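# Put two circuit boards in tray, cap with frame

## Task

Place the two short circuit boards that have a black socket inside the flat black tray. Then set the clear frame over the tray so that it rests on the tray's rim. Finally open the grippers and pull the arms away.

## Robot and tools

ROBOT. Two 6-joint arms, left_arm and right_arm, each ending in a two-finger parallel gripper with a wrist camera. Base of left_arm sits at (-0.018, +0.304, 0) m with quat_wxyz (+0.995, 0, 0, -0.099); base of right_arm at (+0.020, -0.319, 0) m with quat_wxyz (+1.000, 0, 0, +0.017).

FRAME. Every reported pose uses one scene frame: origin on the table surface midway between the arms, +z up, +x pointing out across the table, +y toward left_arm. The names left and right refer to the arms, not to image sides. A gripper's fingers point along its own +z and spread along its own y. The reported end_effector_position is the point between the finger pads, roughly 1 cm short of the fingertips; it gets less accurate at long reach.

execute_actions. Argument actions is a list holding zero or one item; optional pictures (boolean) toggles camera images. An empty list commands nothing and just reports the state. A wait is {"steps": n}, n from 1 to 300 control steps (each 1/30 s), sending no new command. A motion is {"rows": [...], "steps": n} with n at most 15 (15 if omitted). Each row is applied for one step; if rows run out, the last one is held. A refused call moves nothing.

ROW LAYOUT. One flat list of 14 numbers covering both arms, each number in [-1, 1], even if one arm stays still. Order: left_arm waist, shoulder, elbow, wrist pitch, wrist yaw, wrist roll, gripper opening; then the same seven for right_arm. The six joint numbers are offsets, not targets: they are added to that arm's joint angles printed in the most recent result that lists them (before any such result, and for second or later calls inside one reply, they count from where the arm is when the action begins). They do not accumulate from row to row. Scale: 1.0 equals 1.202 rad for the waist, 1.258 shoulder, 1.238 elbow, 2.073 wrist pitch, 2.022 for wrist yaw and for wrist roll. The opening number is absolute: +1 fully open, -1 closed.

JOINT RANGES (rad, same for both arms): waist -2.618 to 3.054, shoulder 0.000 to 3.142, elbow 0.000 to 3.142, wrist pitch -1.571 to 1.571, wrist yaw -1.571 to 1.571, wrist roll -2.094 to 2.094. The true ends may sit up to 0.036 rad either way. Asking for more than 0.036 rad beyond a stated end gets the call refused; asking past the true end is clipped there and reported as "joint sent to its limit" (possibly about an earlier, still-running action). Missing that message does not prove more travel exists.

SPEED. Each step a joint target may lead the measured angle by at most 0.202 rad (waist), 0.258 (shoulder), 0.238 (elbow), 0.573 (wrist pitch), 0.522 (wrist yaw and roll). If targets would place a gripper more than 70 mm from where it is, all that arm's targets are pulled back proportionally. Big moves therefore need several actions.

HOLDING STILL. All-zero offsets are not a pause: they drive the arm back to the reference angles, and an arm can droop a little with each action. To keep a posture, make the first call of a reply send offsets that return to the desired angles, use zeros in later calls, and push further whenever a joint lags. Between calls the arms keep heading to the last target until motion has nearly stopped or a step is HELD.

GRIPPING. grip_measured reports finger opening on the same -1..+1 scale you command; Joint positions gives the pad gap in metres (0.094 m fully open). Away from the extremes, fingers go to the commanded reading. To hold a part, command about 0.03 below grip_measured (less for a lighter grasp). Pad force tops out around 50 to 62 N, weaker on very thin parts (under about 2 mm). Readings can be off by about 1 mm per gripper. Parts in hand may be tugged briefly and loose items nudged, so check grasps.

RESULT LINES. The state line shows, per arm, end_effector_position (m) and end_effector_quat_wxyz. Joint positions and Joint velocities list each arm's six joints (rad, rad/s) plus pad gap (m, m/s). "joint command not followed" means a clearance check altered or blocked some joint targets; the rest of the row still ran. HELD marks steps where your row was partly or fully not sent. MOTOR HOT warns from 75 °C; OVER-TEMPERATURE FAULT reports a stop (10 s at 90 °C; at 100 °C that arm goes limp and falls). Holding loads heats motors, so avoid long static holds.

zoom_image. Arguments: camera (one of cam_head_left, cam_head_right, cam_high, cam_low, cam_left_wrist, cam_right_wrist) and region [x0, y0, x1, y1] in pixels of that camera's latest image, origin top-left, no larger than 504 by 504. All cameras are 504x504. Calibration (K, distortion, T_world_to_cam) is supplied and may be slightly off.

read_manual. Optional section, only "licences"; returns licence text and moves nothing.

finished_scene. Argument scene: the current scene's number. Call it only after the boards are in the tray, the frame sits on the rim, and both grippers are open and withdrawn.

AVOID. Knocking or placing anything off the table, letting the arms strike or press on each other, dropping parts, slamming or shoving objects hard, and jerky motion.

Each tool is called after "Request:" as name(argument=value, ...) on one line, values as JSON.

## Session

Request:
execute_actions(actions=[])

Scene clock: 0.00 s of 6000.00 s.
left_arm: end_effector_position=(+0.0424, -0.0227, +0.1877) grip_measured=+1.000 end_effector_quat_wxyz=(-0.045, +0.094, +0.994, -0.036) | right_arm: end_effector_position=(+0.5609, -0.5299, +0.3468) grip_measured=+1.000 end_effector_quat_wxyz=(+0.258, +0.689, +0.459, +0.498)
Joint positions: left_arm=[-1.136  1.788  1.782 -1.525  0.108 -1.148  0.094] | right_arm=[-0.583  2.058  2.196 -0.607 -0.603  1.796  0.094]
Joint velocities: left_arm=[-0.012 -0.012 -0.002 -0.022 -0.051  0.007  0.   ] | right_arm=[-0.012 -0.012 -0.007 -0.037 -0.037 -0.037  0.   ]

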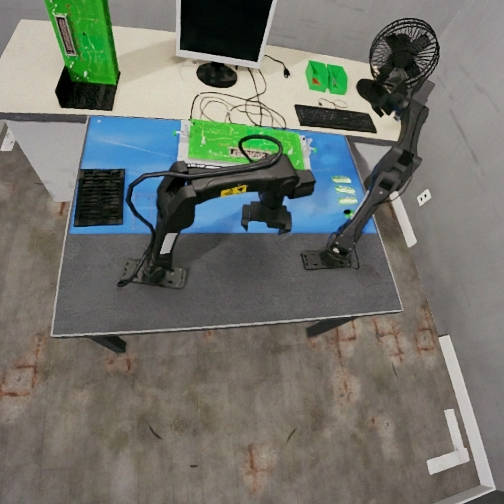

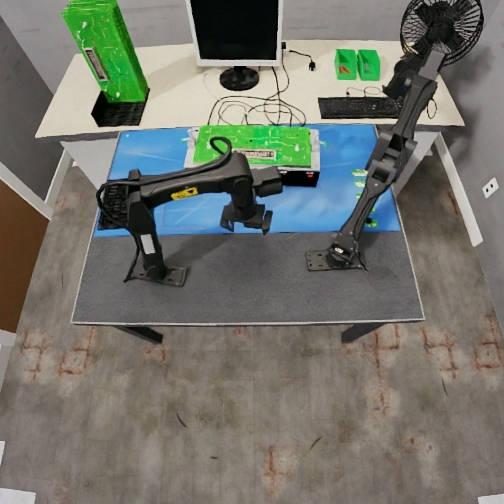

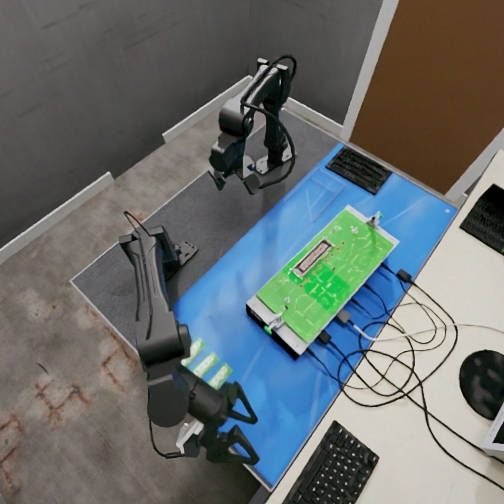

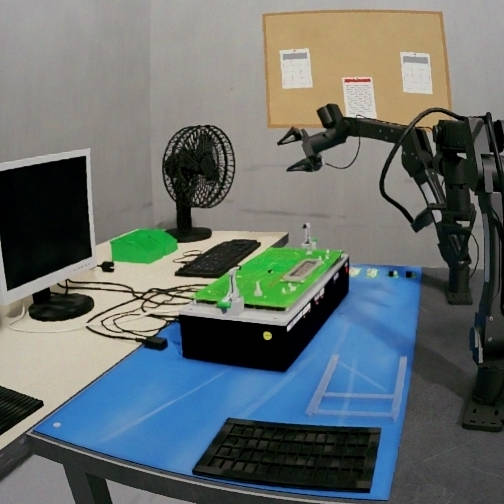

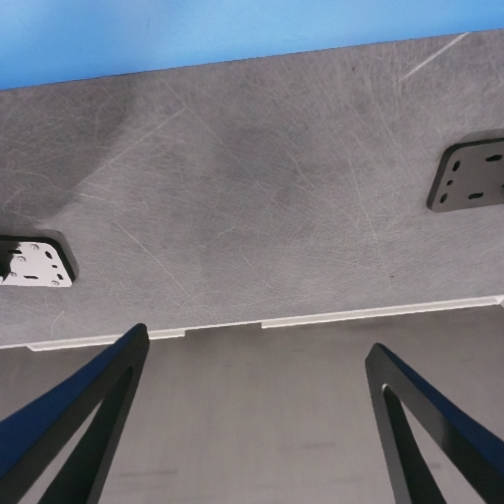

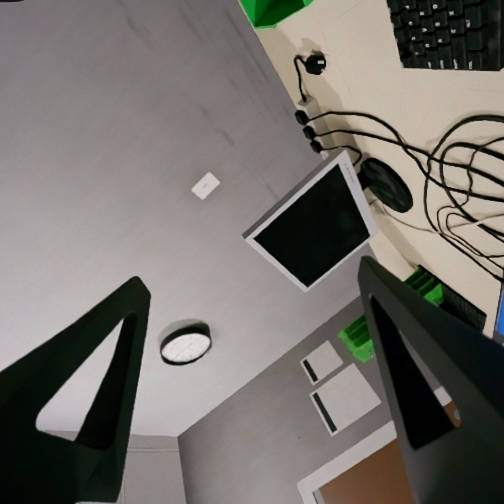

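Request:
zoom_image(camera="cam_head_left", region=[310, 160, 390, 240])

Request:
zoom_image(camera="cam_low", region=[180, 330, 440, 504])

Request:
zoom_image(camera="cam_high", region=[290, 130, 410, 240])

Request:
zoom_image(camera="cam_low", region=[340, 250, 430, 290])

Region (310, 160, 390, 240) of cam_head_left's 504x504 image, scaled by 6.300, with more detail than that image has.

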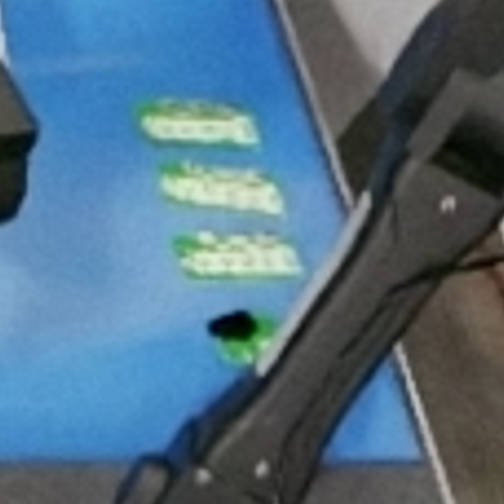

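Region (180, 330, 440, 504) of cam_low's 504x504 image, scaled by 1.938, with more detail than that image has; it fills the top 337 rows of this view, and the rest is white.

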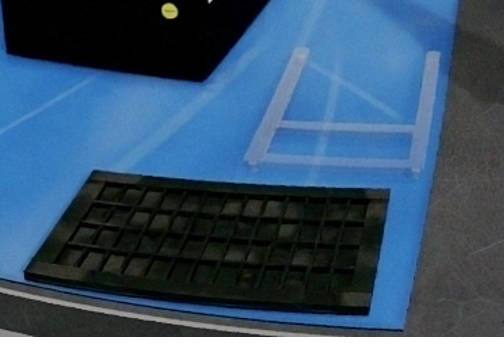

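Region (290, 130, 410, 240) of cam_high's 504x504 image, scaled by 4.200, with more detail than that image has; it fills the top 462 rows of this view, and the rest is white.

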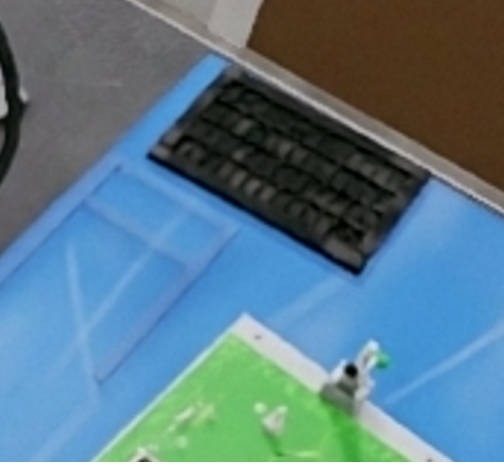

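Region (340, 250, 430, 290) of cam_low's 504x504 image, scaled by 5.600, with more detail than that image has.

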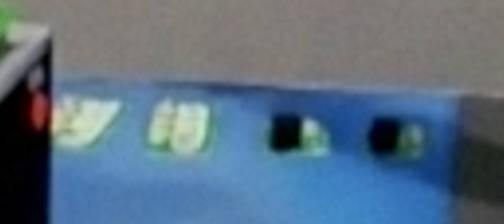

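Request:
execute_actions(actions=[{"rows":[[1,-0.1,0,0,-0.053,0.55,1,-0.126,-0.444,-0.7,-0.383,0.298,-0.458,1]]}], pictures=false)

Request:
execute_actions(actions=[{"steps":45}])

Scene clock: 35.63 s of 6000.00 s.
left_arm: end_effector_position=(+0.2845, +0.1836, +0.2148) grip_measured=+1.000 end_effector_quat_wxyz=(+0.065, +0.122, +0.990, -0.026) | right_arm: end_effector_position=(+0.3052, -0.5247, +0.2073) grip_measured=+1.000 end_effector_quat_wxyz=(+0.158, +0.765, +0.617, +0.097)
Joint positions: left_arm=[-0.175  1.692  1.775 -1.515  0.017 -0.129  0.094] | right_arm=[-0.724  1.57   1.556 -1.204 -0.124  1.116  0.094]
Joint velocities: left_arm=[ 2.083 -0.032  0.002  0.037 -0.051  0.535  0.   ] | right_arm=[ 0.007 -0.93  -1.59  -0.872  0.549 -1.121  0.   ]
Steps of this call (steps 1 to 90: nothing new was sent; then 32.13 s passed at rest; steps 91 to 105: all 15 steps of this action). Readings (joint positions):
91: left_arm=[-1.121 1.781 1.779 -1.524 0.106 -1.083] | right_arm=[-0.586 2.045 2.178 -0.623 -0.571 1.760]
92: left_arm=[-1.089 1.771 1.775 -1.523 0.100 -1.000] | right_arm=[-0.592 2.018 2.141 -0.666 -0.529 1.716]
94: left_arm=[-0.981 1.740 1.775 -1.521 0.080 -0.829] | right_arm=[-0.618 1.961 2.064 -0.763 -0.446 1.630]
98: left_arm=[-0.701 1.695 1.775 -1.519 0.044 -0.450] | right_arm=[-0.683 1.837 1.906 -0.950 -0.302 1.449]
105: the state above

Scene clock: 37.13 s of 6000.00 s.
left_arm: end_effector_position=(+0.3044, +0.2646, +0.2147) grip_measured=+1.000 end_effector_quat_wxyz=(+0.068, +0.041, +0.997, -0.003) | right_arm: end_effector_position=(+0.2173, -0.4776, +0.1450) grip_measured=+1.000 end_effector_quat_wxyz=(-0.009, +0.705, +0.709, +0.006)
Joint positions: left_arm=[ 0.07   1.692  1.775 -1.518 -0.005 -0.045  0.094] | right_arm=[-0.724  1.516  1.32  -1.391 -0.014  0.875  0.094]
Joint velocities: left_arm=[-0.007 -0.012 -0.002 -0.022 -0.007  0.007  0.   ] | right_arm=[-0.027  0.017  0.002  0.022  0.051 -0.022  0.   ]
Steps of this call (steps 1 to 30: the robot went on to your last target; steps 31 to 45: nothing new was sent). Readings (joint positions):
1: left_arm=[-0.100 1.692 1.775 -1.514 0.015 -0.112] | right_arm=[-0.724 1.543 1.500 -1.233 -0.108 1.080]
2: left_arm=[-0.029 1.692 1.775 -1.514 0.012 -0.099] | right_arm=[-0.724 1.524 1.445 -1.262 -0.090 1.042]
4: left_arm=[0.072 1.692 1.775 -1.514 -0.003 -0.082] | right_arm=[-0.724 1.515 1.363 -1.328 -0.061 0.983]
8: left_arm=[0.088 1.692 1.775 -1.516 -0.011 -0.062] | right_arm=[-0.724 1.516 1.320 -1.387 -0.034 0.920]
45: the state above
All arms were judged still, so your last target was given up. Only a new action makes them travel on or press farther. Fingers that are still opening or closing keep moving.
camera_calibration (this result's frames):
cam_left_wrist: T_world_to_cam=[[0.0196635, -0.999694, -0.0149878, 0.266451], [-0.905512, -0.0241623, 0.423632, 0.238758], [-0.423864, 0.00524157, -0.90571, 0.417244], [0, 0, 0, 1]] pos_world=[0.387814, 0.269951, 0.28075]
cam_right_wrist: T_world_to_cam=[[-0.989034, 0.147572, -0.00578537, 0.283533], [0.0989512, 0.69124, 0.715818, 0.220223], [0.109633, 0.707396, -0.698263, 0.523951], [0, 0, 0, 1]] pos_world=[0.20119, -0.56471, 0.209856]

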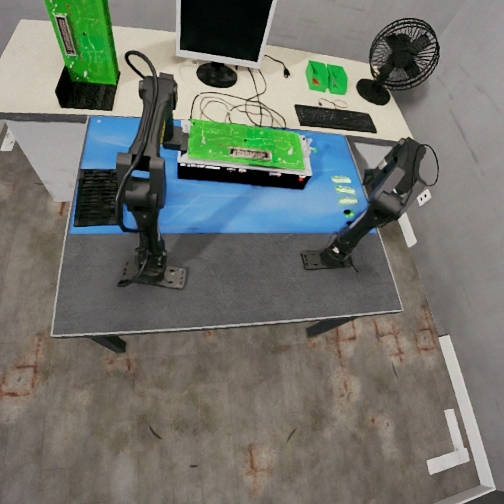

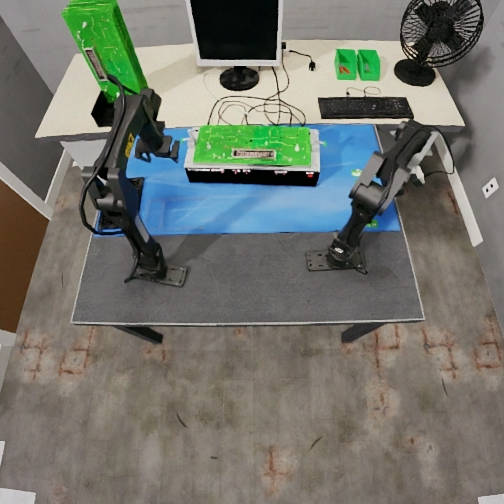

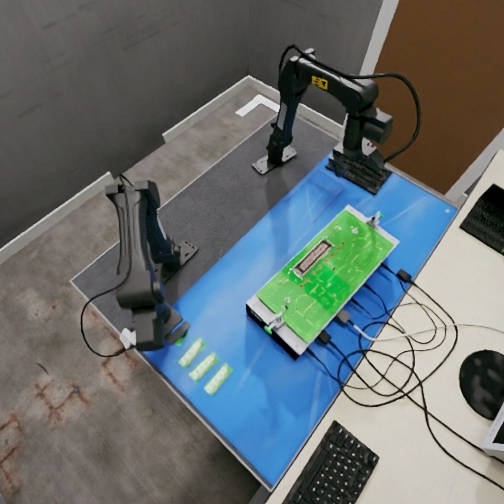

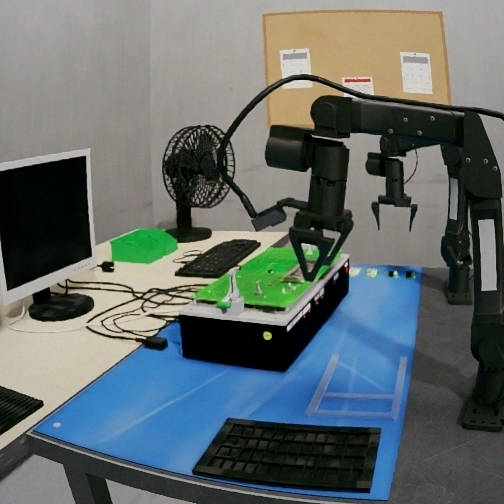

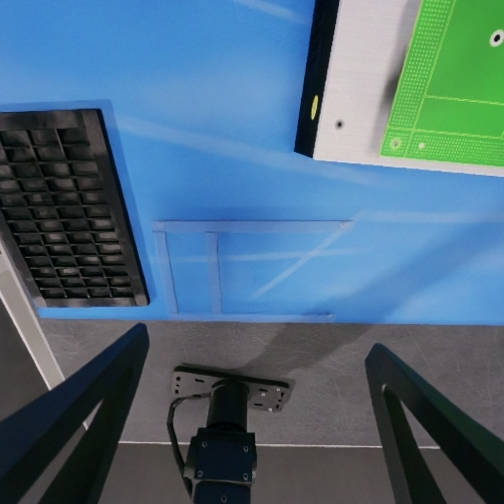

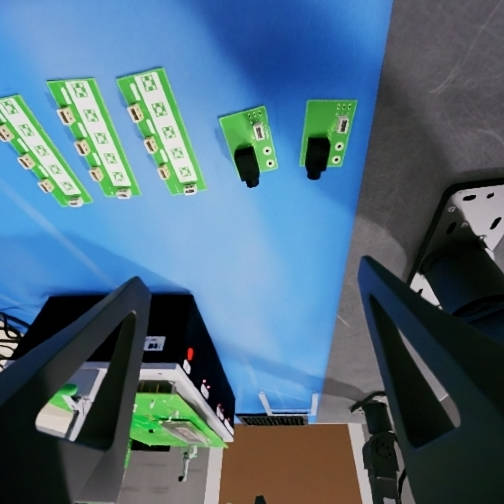

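Request:
execute_actions(actions=[{"rows":[[0,0,0,0,0,0,1,0.055,0.012,-0.285,0.193,0.012,0.032,-0.45]]}], pictures=false)

Request:
execute_actions(actions=[{"steps":15}])

Scene clock: 61.47 s of 6000.00 s.
left_arm: end_effector_position=(+0.3044, +0.2646, +0.2147) grip_measured=+1.000 end_effector_quat_wxyz=(+0.068, +0.041, +0.997, -0.003) | right_arm: end_effector_position=(+0.2136, -0.4579, +0.0453) grip_measured=-0.447 end_effector_quat_wxyz=(-0.023, +0.703, +0.711, -0.002)
Joint positions: left_arm=[ 0.07   1.692  1.775 -1.518 -0.005 -0.045  0.094] | right_arm=[-0.663  1.548  0.947 -1.016 -0.004  0.933  0.026]
Joint velocities: left_arm=[-0.007 -0.002  0.002  0.007  0.007 -0.037  0.   ] | right_arm=[-0.017 -0.022 -0.007  0.154 -0.007 -0.007  0.   ]
Steps of this call (steps 1 to 90: nothing new was sent; then 20.83 s passed at rest; steps 91 to 105: all 15 steps of this action). Readings (joint positions):
91: left_arm=[0.070 1.692 1.775 -1.518 -0.005 -0.045] | right_arm=[-0.718 1.509 1.285 -1.337 -0.008 0.886]
92: left_arm=[0.070 1.692 1.775 -1.518 -0.005 -0.045] | right_arm=[-0.704 1.500 1.222 -1.252 -0.004 0.895]
94: left_arm=[0.070 1.692 1.775 -1.518 -0.005 -0.045] | right_arm=[-0.675 1.509 1.080 -1.135 -0.003 0.908]
98: left_arm=[0.070 1.692 1.775 -1.518 -0.005 -0.045] | right_arm=[-0.663 1.548 0.948 -1.081 -0.005 0.925]
105: the state above

Scene clock: 61.97 s of 6000.00 s.
left_arm: end_effector_position=(+0.3044, +0.2646, +0.2147) grip_measured=+1.000 end_effector_quat_wxyz=(+0.068, +0.041, +0.997, -0.003) | right_arm: end_effector_position=(+0.2166, -0.4600, +0.0451) grip_measured=-0.447 end_effector_quat_wxyz=(-0.016, +0.704, +0.710, -0.001)
Joint positions: left_arm=[ 0.07   1.692  1.775 -1.518 -0.005 -0.045  0.094] | right_arm=[-0.663  1.548  0.947 -1.001 -0.004  0.935  0.026]
Joint velocities: left_arm=[-0.002  0.002 -0.007 -0.007  0.007 -0.007  0.   ] | right_arm=[-0.012 -0.002  0.007  0.007  0.022 -0.051  0.   ]
Steps of this call (steps 1 to 15: the robot went on to your last target). Readings (joint positions):
1: left_arm=[0.070 1.692 1.775 -1.518 -0.005 -0.045] | right_arm=[-0.663 1.548 0.947 -1.012 -0.004 0.933]
2: left_arm=[0.070 1.692 1.775 -1.518 -0.005 -0.045] | right_arm=[-0.663 1.548 0.947 -1.009 -0.004 0.934]
4: left_arm=[0.070 1.692 1.775 -1.518 -0.005 -0.045] | right_arm=[-0.663 1.548 0.947 -1.006 -0.004 0.934]
8: left_arm=[0.070 1.692 1.775 -1.518 -0.005 -0.045] | right_arm=[-0.663 1.548 0.947 -1.002 -0.004 0.935]
15: the state above
camera_calibration (this result's frames):
cam_left_wrist: T_world_to_cam=[[0.0196635, -0.999694, -0.0149878, 0.266451], [-0.905512, -0.0241623, 0.423632, 0.238758], [-0.423864, 0.00524157, -0.90571, 0.417244], [0, 0, 0, 1]] pos_world=[0.387814, 0.269951, 0.28075]
cam_right_wrist: T_world_to_cam=[[-0.989277, 0.145418, 0.0135802, 0.277806], [0.111453, 0.691563, 0.713665, 0.277239], [0.0943883, 0.707526, -0.700355, 0.445334], [0, 0, 0, 1]] pos_world=[0.201894, -0.547212, 0.110263]

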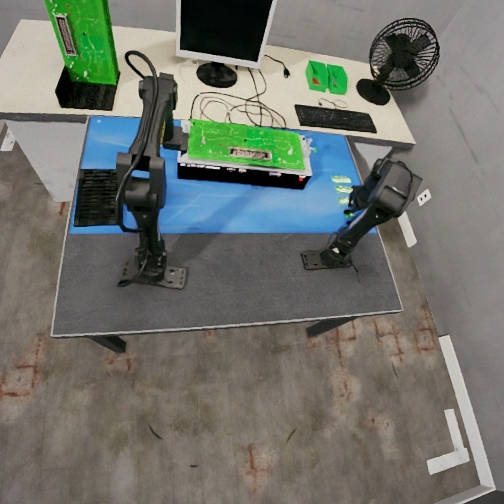

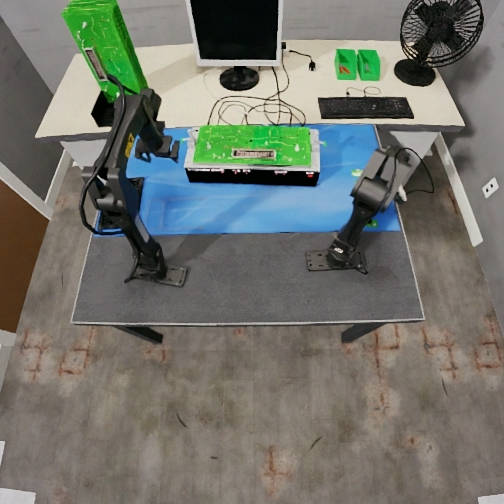

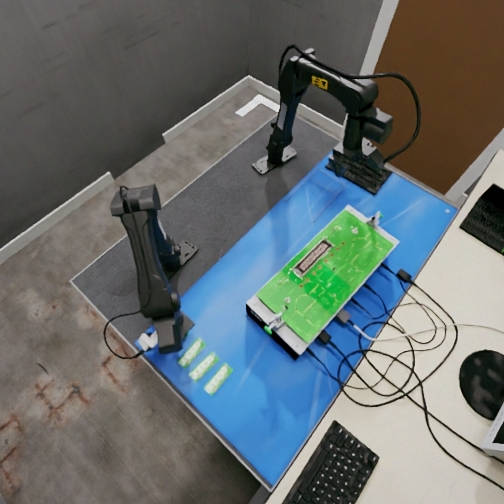

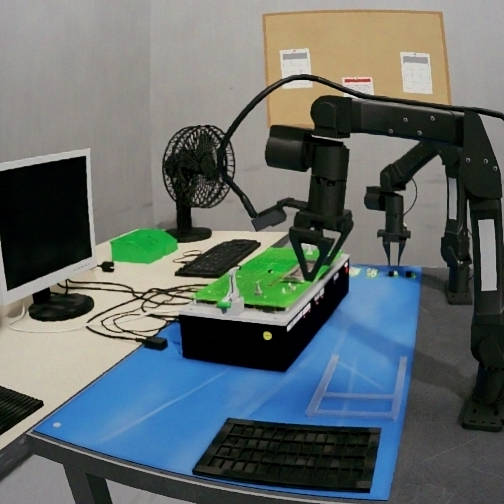

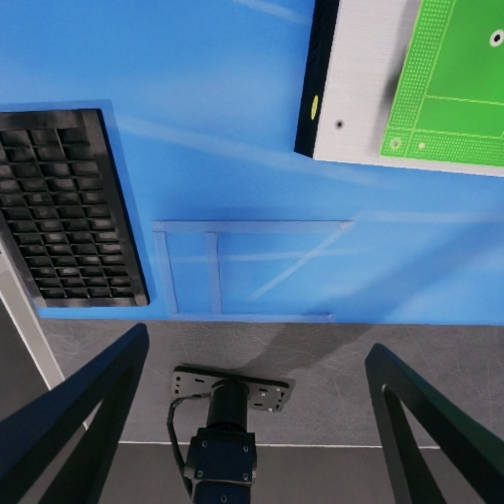

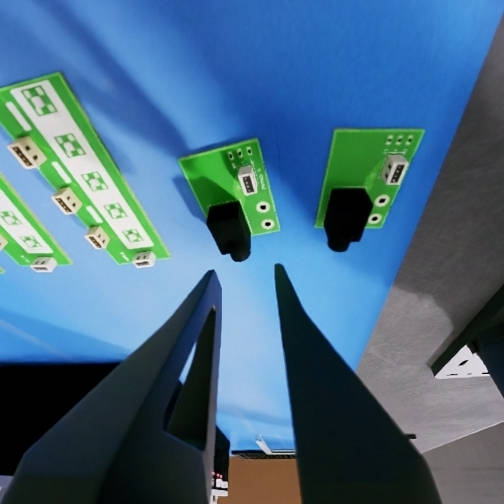

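Request:
execute_actions(actions=[{"rows":[[0,0,0,0,0,0,1,-0.006,0.01,0,0.03,0,0,-0.45],[0,0,0,0,0,0,1,-0.006,0.01,0,0.04,0,0,-0.45],[0,0,0,0,0,0,1,-0.006,0.015,-0.01,0.05,0,0,-0.45],[0,0,0,0,0,0,1,-0.006,0.02,-0.02,0.06,0,0,-0.45],[0,0,0,0,0,0,1,-0.006,0.025,-0.03,0.07,0,0,-0.45],[0,0,0,0,0,0,1,-0.006,0.03,-0.044,0.08,0,0,-0.45]]}], pictures=false)

Request:
execute_actions(actions=[{"steps":10}])

Scene clock: 80.67 s of 6000.00 s.
left_arm: end_effector_position=(+0.3044, +0.2646, +0.2147) grip_measured=+1.000 end_effector_quat_wxyz=(+0.068, +0.041, +0.997, -0.003) | right_arm: end_effector_position=(+0.2314, -0.4700, +0.0276) grip_measured=-0.447 end_effector_quat_wxyz=(+0.019, +0.704, +0.710, +0.007)
Joint positions: left_arm=[ 0.07   1.692  1.775 -1.518 -0.005 -0.045  0.094] | right_arm=[-0.663  1.578  0.9   -0.855 -0.007  0.935  0.026]
Joint velocities: left_arm=[ 0.007 -0.002 -0.007 -0.037  0.022 -0.022  0.   ] | right_arm=[-0.007 -0.002 -0.022  0.066  0.037 -0.022  0.   ]
Steps of this call (steps 1 to 15: the robot went on to your last target; steps 16 to 90: nothing new was sent; then 15.20 s passed at rest; steps 91 to 105: all 15 steps of this action). Readings (joint positions):
91: left_arm=[0.070 1.692 1.775 -1.518 -0.005 -0.045] | right_arm=[-0.663 1.548 0.947 -0.996 -0.004 0.935]
92: left_arm=[0.070 1.692 1.775 -1.518 -0.005 -0.045] | right_arm=[-0.663 1.548 0.947 -0.986 -0.005 0.935]
94: left_arm=[0.070 1.692 1.775 -1.518 -0.005 -0.045] | right_arm=[-0.663 1.548 0.945 -0.955 -0.006 0.935]
98: left_arm=[0.070 1.692 1.775 -1.518 -0.005 -0.045] | right_arm=[-0.663 1.564 0.918 -0.884 -0.006 0.935]
105: the state above

Scene clock: 81.00 s of 6000.00 s.
left_arm: end_effector_position=(+0.3044, +0.2646, +0.2147) grip_measured=+1.000 end_effector_quat_wxyz=(+0.068, +0.041, +0.997, -0.003) | right_arm: end_effector_position=(+0.2333, -0.4714, +0.0277) grip_measured=-0.447 end_effector_quat_wxyz=(+0.023, +0.704, +0.710, +0.007)
Joint positions: left_arm=[ 0.07   1.692  1.775 -1.518 -0.005 -0.045  0.094] | right_arm=[-0.663  1.578  0.9   -0.845 -0.007  0.935  0.026]
Joint velocities: left_arm=[ 0.012  0.002 -0.002 -0.051 -0.022 -0.037  0.   ] | right_arm=[ 0.012 -0.012 -0.012 -0.007  0.007  0.022 -0.   ]
Steps of this call (steps 1 to 10: the robot went on to your last target). Readings (joint positions):
1: left_arm=[0.070 1.692 1.775 -1.518 -0.005 -0.045] | right_arm=[-0.663 1.578 0.900 -0.852 -0.007 0.935]
2: left_arm=[0.070 1.692 1.775 -1.518 -0.005 -0.045] | right_arm=[-0.663 1.578 0.900 -0.851 -0.007 0.935]
4: left_arm=[0.070 1.692 1.775 -1.518 -0.005 -0.045] | right_arm=[-0.663 1.578 0.900 -0.848 -0.007 0.935]
8: left_arm=[0.070 1.692 1.775 -1.518 -0.005 -0.045] | right_arm=[-0.663 1.578 0.900 -0.845 -0.007 0.935]
10: the state above
camera_calibration (this result's frames):
cam_left_wrist: T_world_to_cam=[[0.0196635, -0.999694, -0.0149878, 0.266451], [-0.905512, -0.0241623, 0.423632, 0.238758], [-0.423864, 0.00524157, -0.90571, 0.417244], [0, 0, 0, 1]] pos_world=[0.387814, 0.269951, 0.28075]
cam_right_wrist: T_world_to_cam=[[-0.987782, 0.144396, -0.0586281, 0.297424], [0.0647521, 0.722453, 0.688381, 0.321835], [0.141756, 0.676174, -0.722976, 0.414406], [0, 0, 0, 1]] pos_world=[0.214206, -0.555668, 0.095498]

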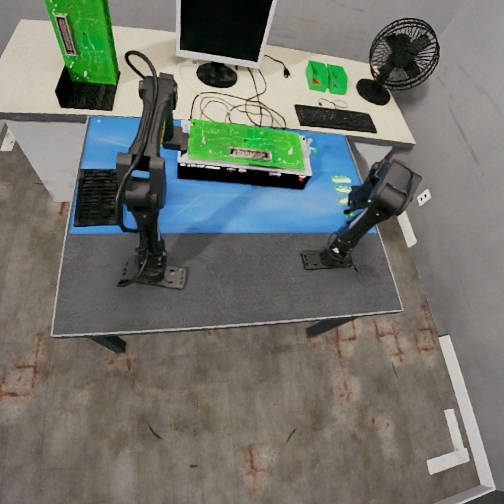

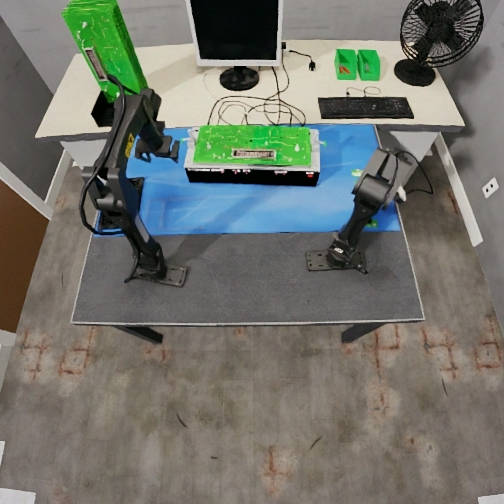

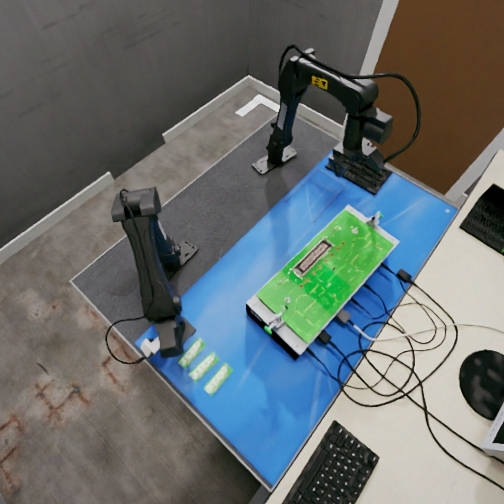

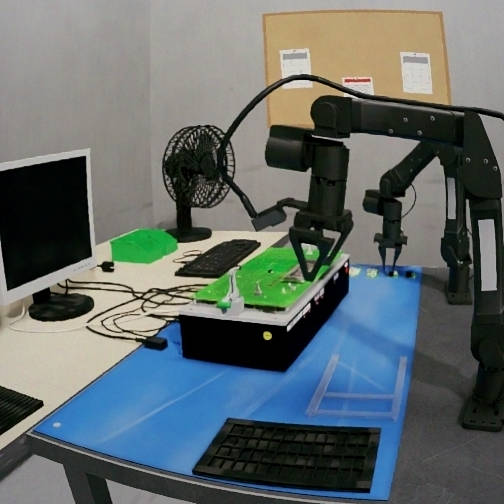

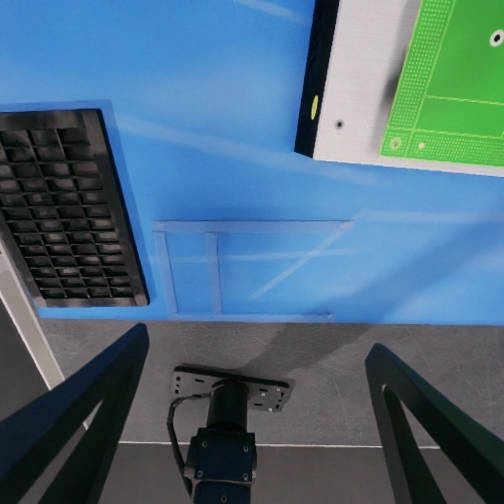

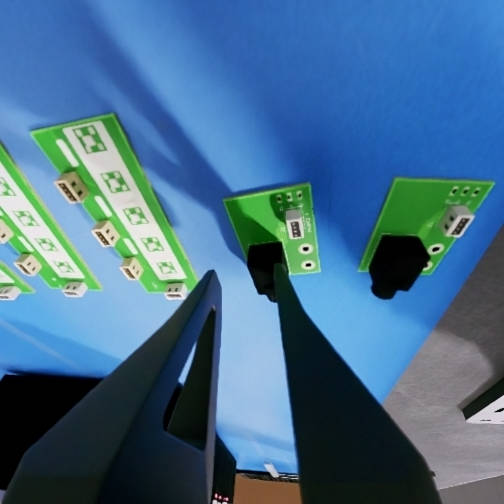

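Request:
execute_actions(actions=[{"rows":[[0,0,0,0,0,0,1,-0.02,-0.006,0.004,-0.027,0,0,-0.45]]}])

Scene clock: 87.93 s of 6000.00 s.
left_arm: end_effector_position=(+0.3044, +0.2646, +0.2147) grip_measured=+1.000 end_effector_quat_wxyz=(+0.068, +0.041, +0.997, -0.003) | right_arm: end_effector_position=(+0.2224, -0.4674, +0.0274) grip_measured=-0.447 end_effector_quat_wxyz=(+0.001, +0.709, +0.705, +0.005)
Joint positions: left_arm=[ 0.07   1.692  1.775 -1.518 -0.005 -0.045  0.094] | right_arm=[-0.677  1.578  0.9   -0.89  -0.01   0.935  0.026]
Joint velocities: left_arm=[ 0.037  0.007  0.007  0.007 -0.051  0.051  0.   ] | right_arm=[ 0.002 -0.017 -0.012 -0.066 -0.007  0.022 -0.   ]
Steps of this call (steps 1 to 30: the robot went on to your last target; steps 31 to 90: nothing new was sent; then 3.43 s passed at rest; steps 91 to 105: all 15 steps of this action). Readings (joint positions):
91: left_arm=[0.070 1.692 1.775 -1.518 -0.005 -0.045] | right_arm=[-0.664 1.578 0.900 -0.848 -0.008 0.935]
92: left_arm=[0.070 1.692 1.775 -1.518 -0.005 -0.045] | right_arm=[-0.668 1.578 0.900 -0.855 -0.010 0.935]
94: left_arm=[0.070 1.692 1.775 -1.518 -0.005 -0.045] | right_arm=[-0.674 1.578 0.900 -0.870 -0.010 0.935]
98: left_arm=[0.070 1.692 1.775 -1.518 -0.005 -0.045] | right_arm=[-0.677 1.578 0.900 -0.884 -0.010 0.935]
105: the state above
camera_calibration (this result's frames):
cam_left_wrist: T_world_to_cam=[[0.0196635, -0.999694, -0.0149878, 0.266451], [-0.905512, -0.0241623, 0.423632, 0.238758], [-0.423864, 0.00524157, -0.90571, 0.417244], [0, 0, 0, 1]] pos_world=[0.387814, 0.269951, 0.28075]
cam_right_wrist: T_world_to_cam=[[-0.986946, 0.15978, -0.0201875, 0.292044], [0.0990301, 0.700939, 0.706312, 0.301628], [0.127005, 0.695093, -0.707612, 0.424705], [0, 0, 0, 1]] pos_world=[0.204422, -0.553296, 0.0933786]

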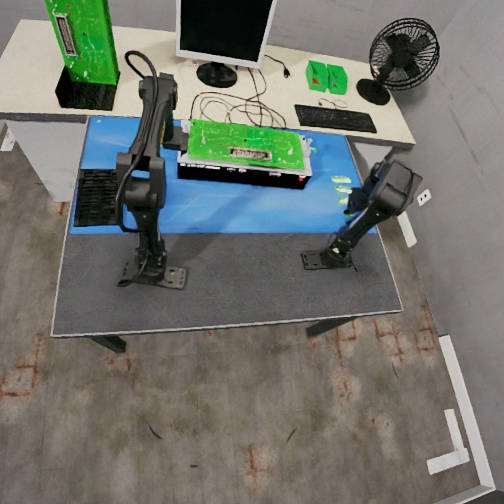

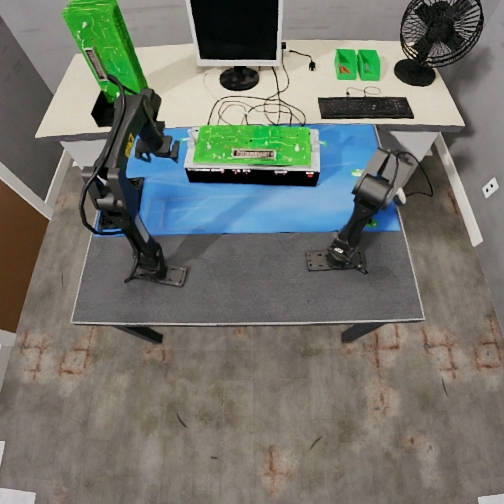

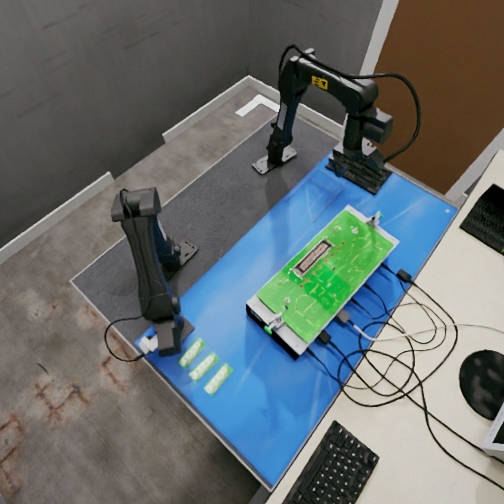

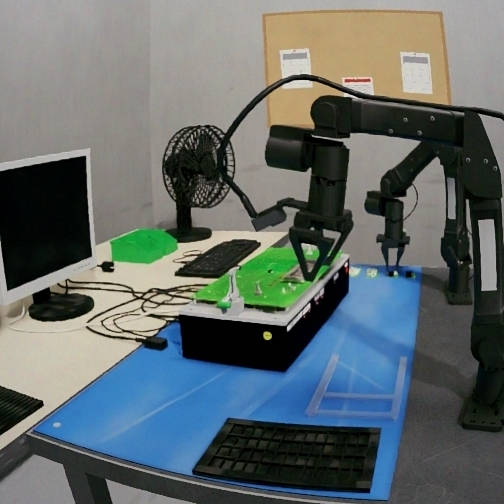

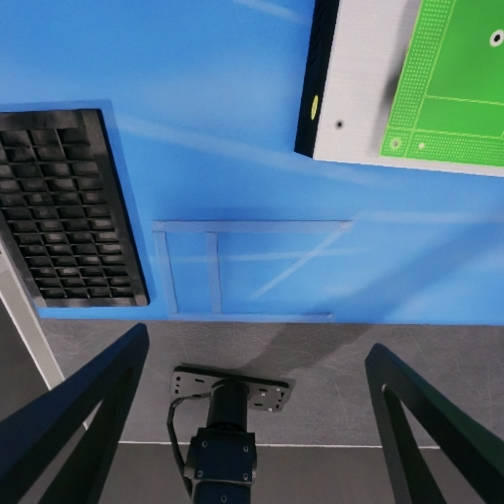

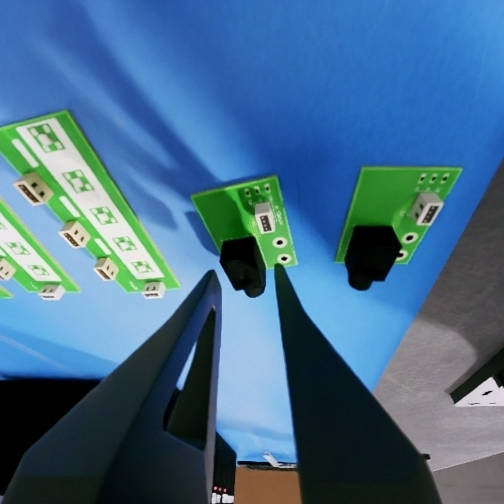

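Request:
execute_actions(actions=[{"rows":[[0,0,0,0,0,0,1,0,0.012,-0.01,0.02,0,0,-0.45],[0,0,0,0,0,0,1,0,0.016,-0.015,0.026,0,0,-0.45],[0,0,0,0,0,0,1,0,0.02,-0.02,0.03,0,0,-0.45],[0,0,0,0,0,0,1,0,0.025,-0.028,0.032,0,0,-0.45]]}])

Scene clock: 93.27 s of 6000.00 s.
left_arm: end_effector_position=(+0.3044, +0.2646, +0.2147) grip_measured=+1.000 end_effector_quat_wxyz=(+0.068, +0.041, +0.997, -0.003) | right_arm: end_effector_position=(+0.2249, -0.4685, +0.0172) grip_measured=-0.447 end_effector_quat_wxyz=(+0.005, +0.709, +0.705, +0.008)
Joint positions: left_arm=[ 0.07   1.692  1.775 -1.518 -0.005 -0.045  0.094] | right_arm=[-0.677  1.599  0.876 -0.836 -0.013  0.935  0.026]
Joint velocities: left_arm=[-0.002  0.007  0.002 -0.007 -0.037 -0.051  0.   ] | right_arm=[-0.027 -0.012  0.002  0.037 -0.022 -0.022  0.   ]
Steps of this call (steps 1 to 15: the robot went on to your last target; steps 16 to 90: nothing new was sent; then 1.83 s passed at rest; steps 91 to 105: all 15 steps of this action). Readings (joint positions):
91: left_arm=[0.070 1.692 1.775 -1.518 -0.005 -0.045] | right_arm=[-0.677 1.578 0.900 -0.889 -0.011 0.935]
92: left_arm=[0.070 1.692 1.775 -1.518 -0.005 -0.045] | right_arm=[-0.677 1.578 0.900 -0.882 -0.011 0.935]
94: left_arm=[0.070 1.692 1.775 -1.518 -0.005 -0.045] | right_arm=[-0.677 1.581 0.899 -0.864 -0.012 0.935]
98: left_arm=[0.070 1.692 1.775 -1.518 -0.005 -0.045] | right_arm=[-0.677 1.596 0.881 -0.842 -0.013 0.935]
105: the state above
camera_calibration (this result's frames):
cam_left_wrist: T_world_to_cam=[[0.0196635, -0.999694, -0.0149878, 0.266451], [-0.905512, -0.0241623, 0.423632, 0.238758], [-0.423864, 0.00524157, -0.90571, 0.417244], [0, 0, 0, 1]] pos_world=[0.387814, 0.269951, 0.28075]
cam_right_wrist: T_world_to_cam=[[-0.986731, 0.159686, -0.0293741, 0.294533], [0.0927642, 0.702925, 0.705189, 0.311803], [0.133257, 0.693106, -0.708411, 0.415629], [0, 0, 0, 1]] pos_world=[0.206315, -0.554282, 0.0832078]

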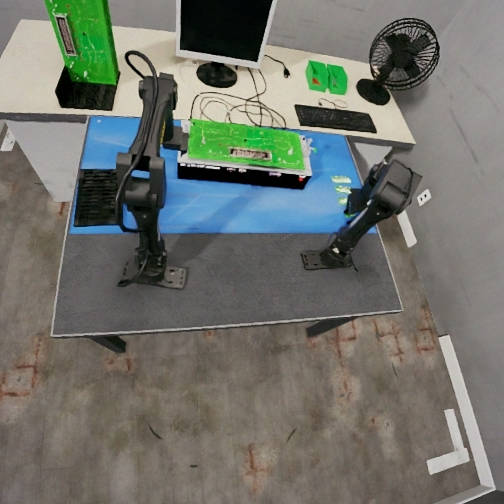

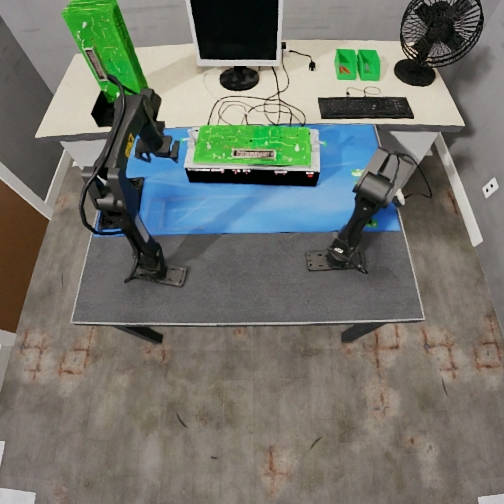

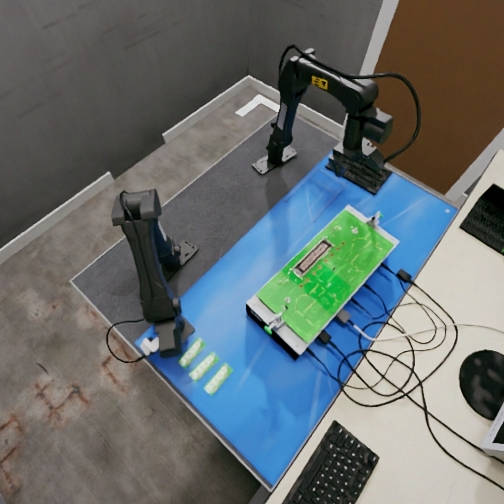

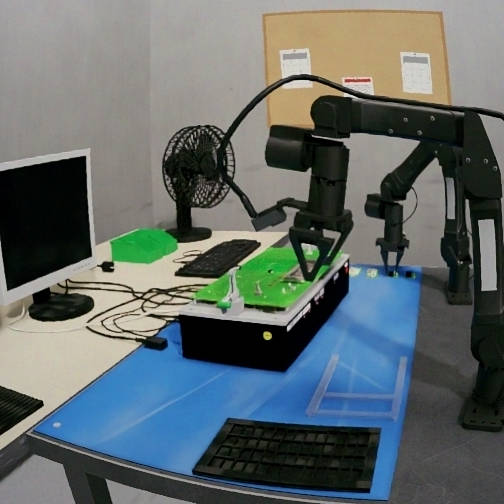

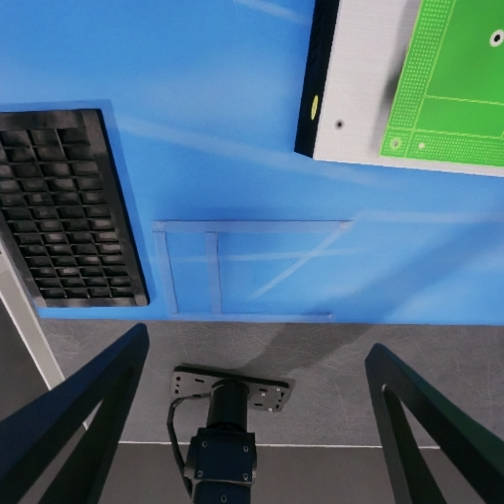

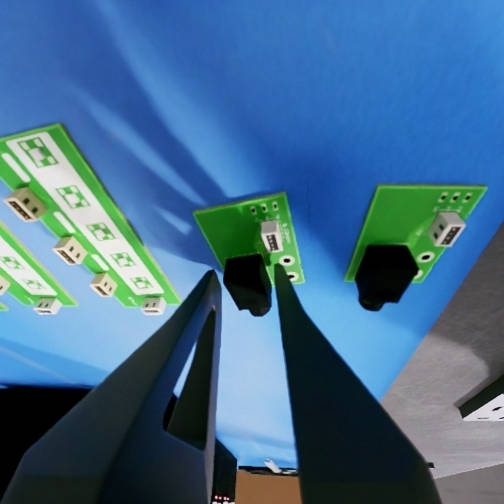

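A little lower, then close.

Request:
execute_actions(actions=[{"rows":[[0,0,0,0,0,0,1,0,0.012,-0.016,0,0,0,-0.45],[0,0,0,0,0,0,1,0,0.012,-0.016,0,0,0,-0.45],[0,0,0,0,0,0,1,0,0.012,-0.016,0,0,0,-0.45],[0,0,0,0,0,0,1,0,0.012,-0.016,0,0,0,-0.45],[0,0,0,0,0,0,1,0,0.012,-0.016,0,0,0,-0.5],[0,0,0,0,0,0,1,0,0.012,-0.016,0,0,0,-0.55],[0,0,0,0,0,0,1,0,0.012,-0.016,0,0,0,-0.6],[0,0,0,0,0,0,1,0,0.012,-0.016,0,0,0,-0.65],[0,0,0,0,0,0,1,0,0.012,-0.016,0,0,0,-0.7],[0,0,0,0,0,0,1,0,0.012,-0.016,0,0,0,-0.76]]}], pictures=false)

Scene clock: 102.17 s of 6000.00 s.
left_arm: end_effector_position=(+0.3044, +0.2646, +0.2147) grip_measured=+1.000 end_effector_quat_wxyz=(+0.068, +0.041, +0.997, -0.003) | right_arm: end_effector_position=(+0.2259, -0.4687, +0.0172) grip_measured=-0.677 end_effector_quat_wxyz=(+0.007, +0.709, +0.705, +0.009)
Joint positions: left_arm=[ 0.07   1.692  1.775 -1.518 -0.005 -0.045  0.094] | right_arm=[-0.677  1.599  0.876 -0.833 -0.016  0.935  0.015]
Joint velocities: left_arm=[-0.002 -0.027  0.012 -0.037 -0.051 -0.007  0.   ] | right_arm=[-0.027 -0.017 -0.017 -0.081  0.007  0.007  0.   ]
Steps of this call (steps 1 to 15: the robot went on to your last target; steps 16 to 90: nothing new was sent; then 5.40 s passed at rest; steps 91 to 105: all 15 steps of this action). Readings (joint positions):
91: left_arm=[0.070 1.692 1.775 -1.518 -0.005 -0.045] | right_arm=[-0.677 1.599 0.876 -0.833 -0.014 0.935]
92: left_arm=[0.070 1.692 1.775 -1.518 -0.005 -0.045] | right_arm=[-0.677 1.599 0.876 -0.833 -0.014 0.935]
94: left_arm=[0.070 1.692 1.775 -1.518 -0.005 -0.045] | right_arm=[-0.677 1.599 0.876 -0.833 -0.015 0.935]
98: left_arm=[0.070 1.692 1.775 -1.518 -0.005 -0.045] | right_arm=[-0.677 1.599 0.876 -0.833 -0.016 0.935]
105: the state above

Request:
execute_actions(actions=[{"rows":[[0,0,0,0,0,0,1,0,-0.03,0.04,-0.03,0,0,-0.72],[0,0,0,0,0,0,1,0,-0.04,0.08,-0.07,0,0,-0.72],[0,0,0,0,0,0,1,0,-0.05,0.12,-0.11,0,0,-0.72],[0,0,0,0,0,0,1,0,-0.06,0.17,-0.15,0,0,-0.72],[0,0,0,0,0,0,1,0,-0.07,0.23,-0.19,0,0,-0.72],[0,0,0,0,0,0,1,0.05,-0.08,0.3,-0.23,0,0,-0.72],[0,0,0,0,0,0,1,0.1,-0.08,0.37,-0.27,0,0,-0.72],[0,0,0,0,0,0,1,0.2,-0.08,0.37,-0.27,0,-0.1,-0.72],[0,0,0,0,0,0,1,0.3,-0.08,0.37,-0.27,0,-0.2,-0.72],[0,0,0,0,0,0,1,1,-0.08,0.37,-0.27,0,-0.5,-0.72]]}], pictures=false)

Request:
execute_actions(actions=[{"steps":20}])

Scene clock: 119.40 s of 6000.00 s.
left_arm: end_effector_position=(+0.3044, +0.2646, +0.2147) grip_measured=+1.000 end_effector_quat_wxyz=(+0.068, +0.041, +0.997, -0.003) | right_arm: end_effector_position=(+0.2976, -0.3489, +0.1495) grip_measured=-0.678 end_effector_quat_wxyz=(+0.047, +0.196, +0.980, +0.010)
Joint positions: left_arm=[ 0.07   1.692  1.775 -1.518 -0.005 -0.045  0.094] | right_arm=[-0.153  1.511  1.329 -1.294 -0.012  0.277  0.015]
Joint velocities: left_arm=[-0.012 -0.017 -0.017 -0.022 -0.051  0.007  0.   ] | right_arm=[ 2.093 -0.007 -0.017 -0.52  -0.081 -2.352 -0.   ]
Steps of this call (steps 1 to 15: the robot went on to your last target; steps 16 to 90: nothing new was sent; then 13.73 s passed at rest; steps 91 to 105: all 15 steps of this action). Readings (joint positions):
91: left_arm=[0.070 1.692 1.775 -1.518 -0.005 -0.045] | right_arm=[-0.677 1.599 0.879 -0.839 -0.016 0.935]
92: left_arm=[0.070 1.692 1.775 -1.518 -0.005 -0.045] | right_arm=[-0.677 1.599 0.891 -0.864 -0.017 0.935]
94: left_arm=[0.070 1.692 1.775 -1.518 -0.005 -0.045] | right_arm=[-0.677 1.593 0.950 -0.955 -0.019 0.935]
98: left_arm=[0.070 1.692 1.775 -1.518 -0.005 -0.045] | right_arm=[-0.626 1.557 1.178 -1.154 -0.010 0.913]
105: the state above

Scene clock: 120.07 s of 6000.00 s.
left_arm: end_effector_position=(+0.3044, +0.2646, +0.2147) grip_measured=+1.000 end_effector_quat_wxyz=(+0.068, +0.041, +0.997, -0.003) | right_arm: end_effector_position=(+0.2328, -0.1767, +0.1484) grip_measured=-0.679 end_effector_quat_wxyz=(-0.002, -0.313, +0.950, +0.012)
Joint positions: left_arm=[ 0.07   1.692  1.775 -1.518 -0.005 -0.045  0.094] | right_arm=[ 0.534  1.511  1.329 -1.387 -0.024 -0.067  0.015]
Joint velocities: left_arm=[-0.007 -0.002 -0.007 -0.051  0.022 -0.022  0.   ] | right_arm=[ 0.002  0.012 -0.002  0.066 -0.022 -0.051  0.   ]
Steps of this call (steps 1 to 20: the robot went on to your last target). Readings (joint positions):
1: left_arm=[0.070 1.692 1.775 -1.518 -0.005 -0.045] | right_arm=[-0.077 1.511 1.329 -1.308 -0.014 0.207]
2: left_arm=[0.070 1.692 1.775 -1.518 -0.005 -0.045] | right_arm=[-0.002 1.511 1.329 -1.320 -0.015 0.151]
4: left_arm=[0.070 1.692 1.775 -1.518 -0.005 -0.045] | right_arm=[0.147 1.511 1.329 -1.335 -0.017 0.070]
8: left_arm=[0.070 1.692 1.775 -1.518 -0.005 -0.045] | right_arm=[0.440 1.511 1.329 -1.351 -0.020 -0.014]
20: the state above
camera_calibration (this result's frames):
cam_left_wrist: T_world_to_cam=[[0.0196635, -0.999694, -0.0149878, 0.266451], [-0.905512, -0.0241623, 0.423632, 0.238758], [-0.423864, 0.00524157, -0.90571, 0.417244], [0, 0, 0, 1]] pos_world=[0.387814, 0.269951, 0.28075]
cam_right_wrist: T_world_to_cam=[[0.463722, -0.885248, -0.0360196, -0.261738], [-0.619863, -0.353216, 0.70072, -0.00668543], [-0.633034, -0.302612, -0.712527, 0.308319], [0, 0, 0, 1]] pos_world=[0.312406, -0.140764, 0.214942]

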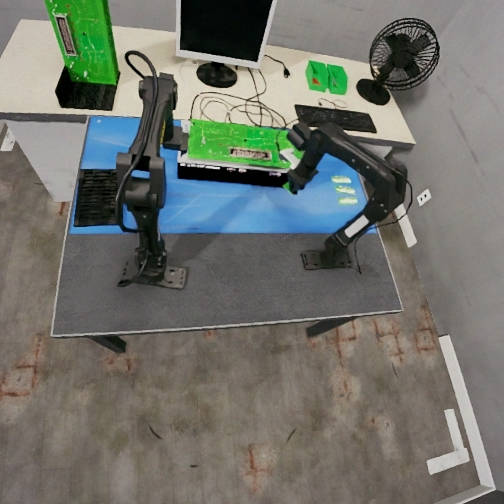

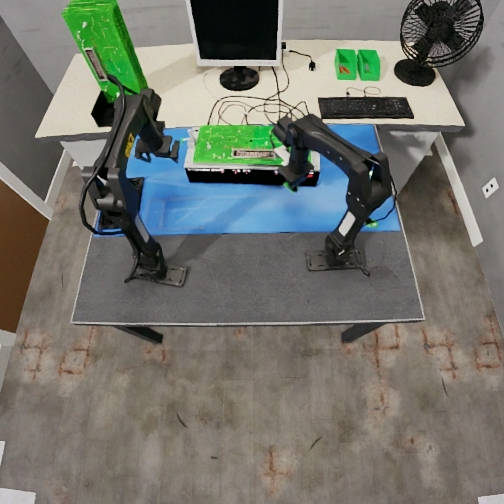

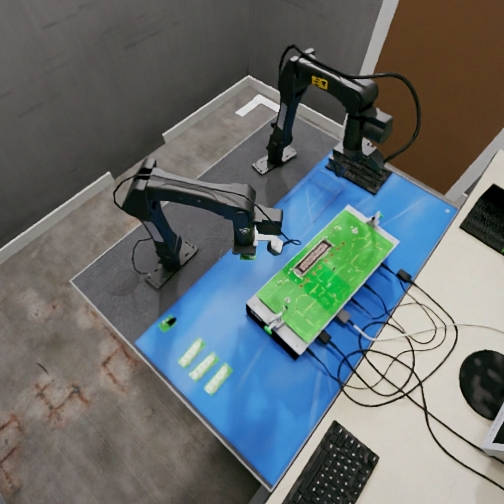

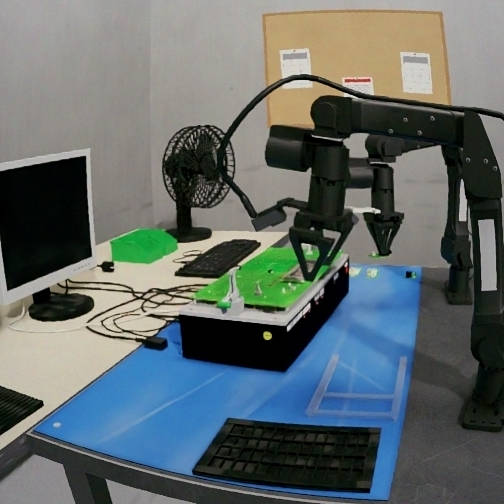

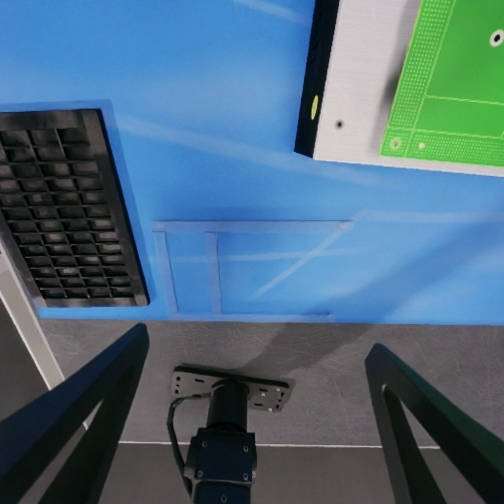

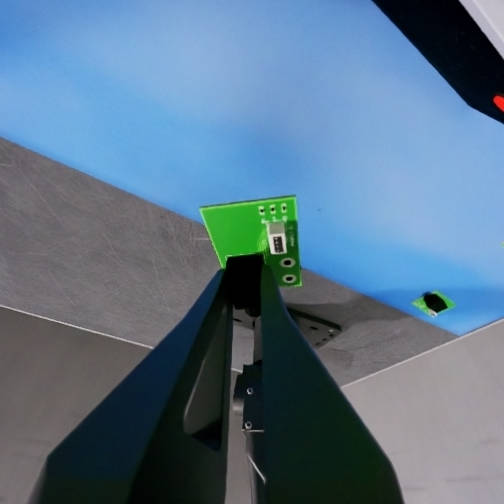

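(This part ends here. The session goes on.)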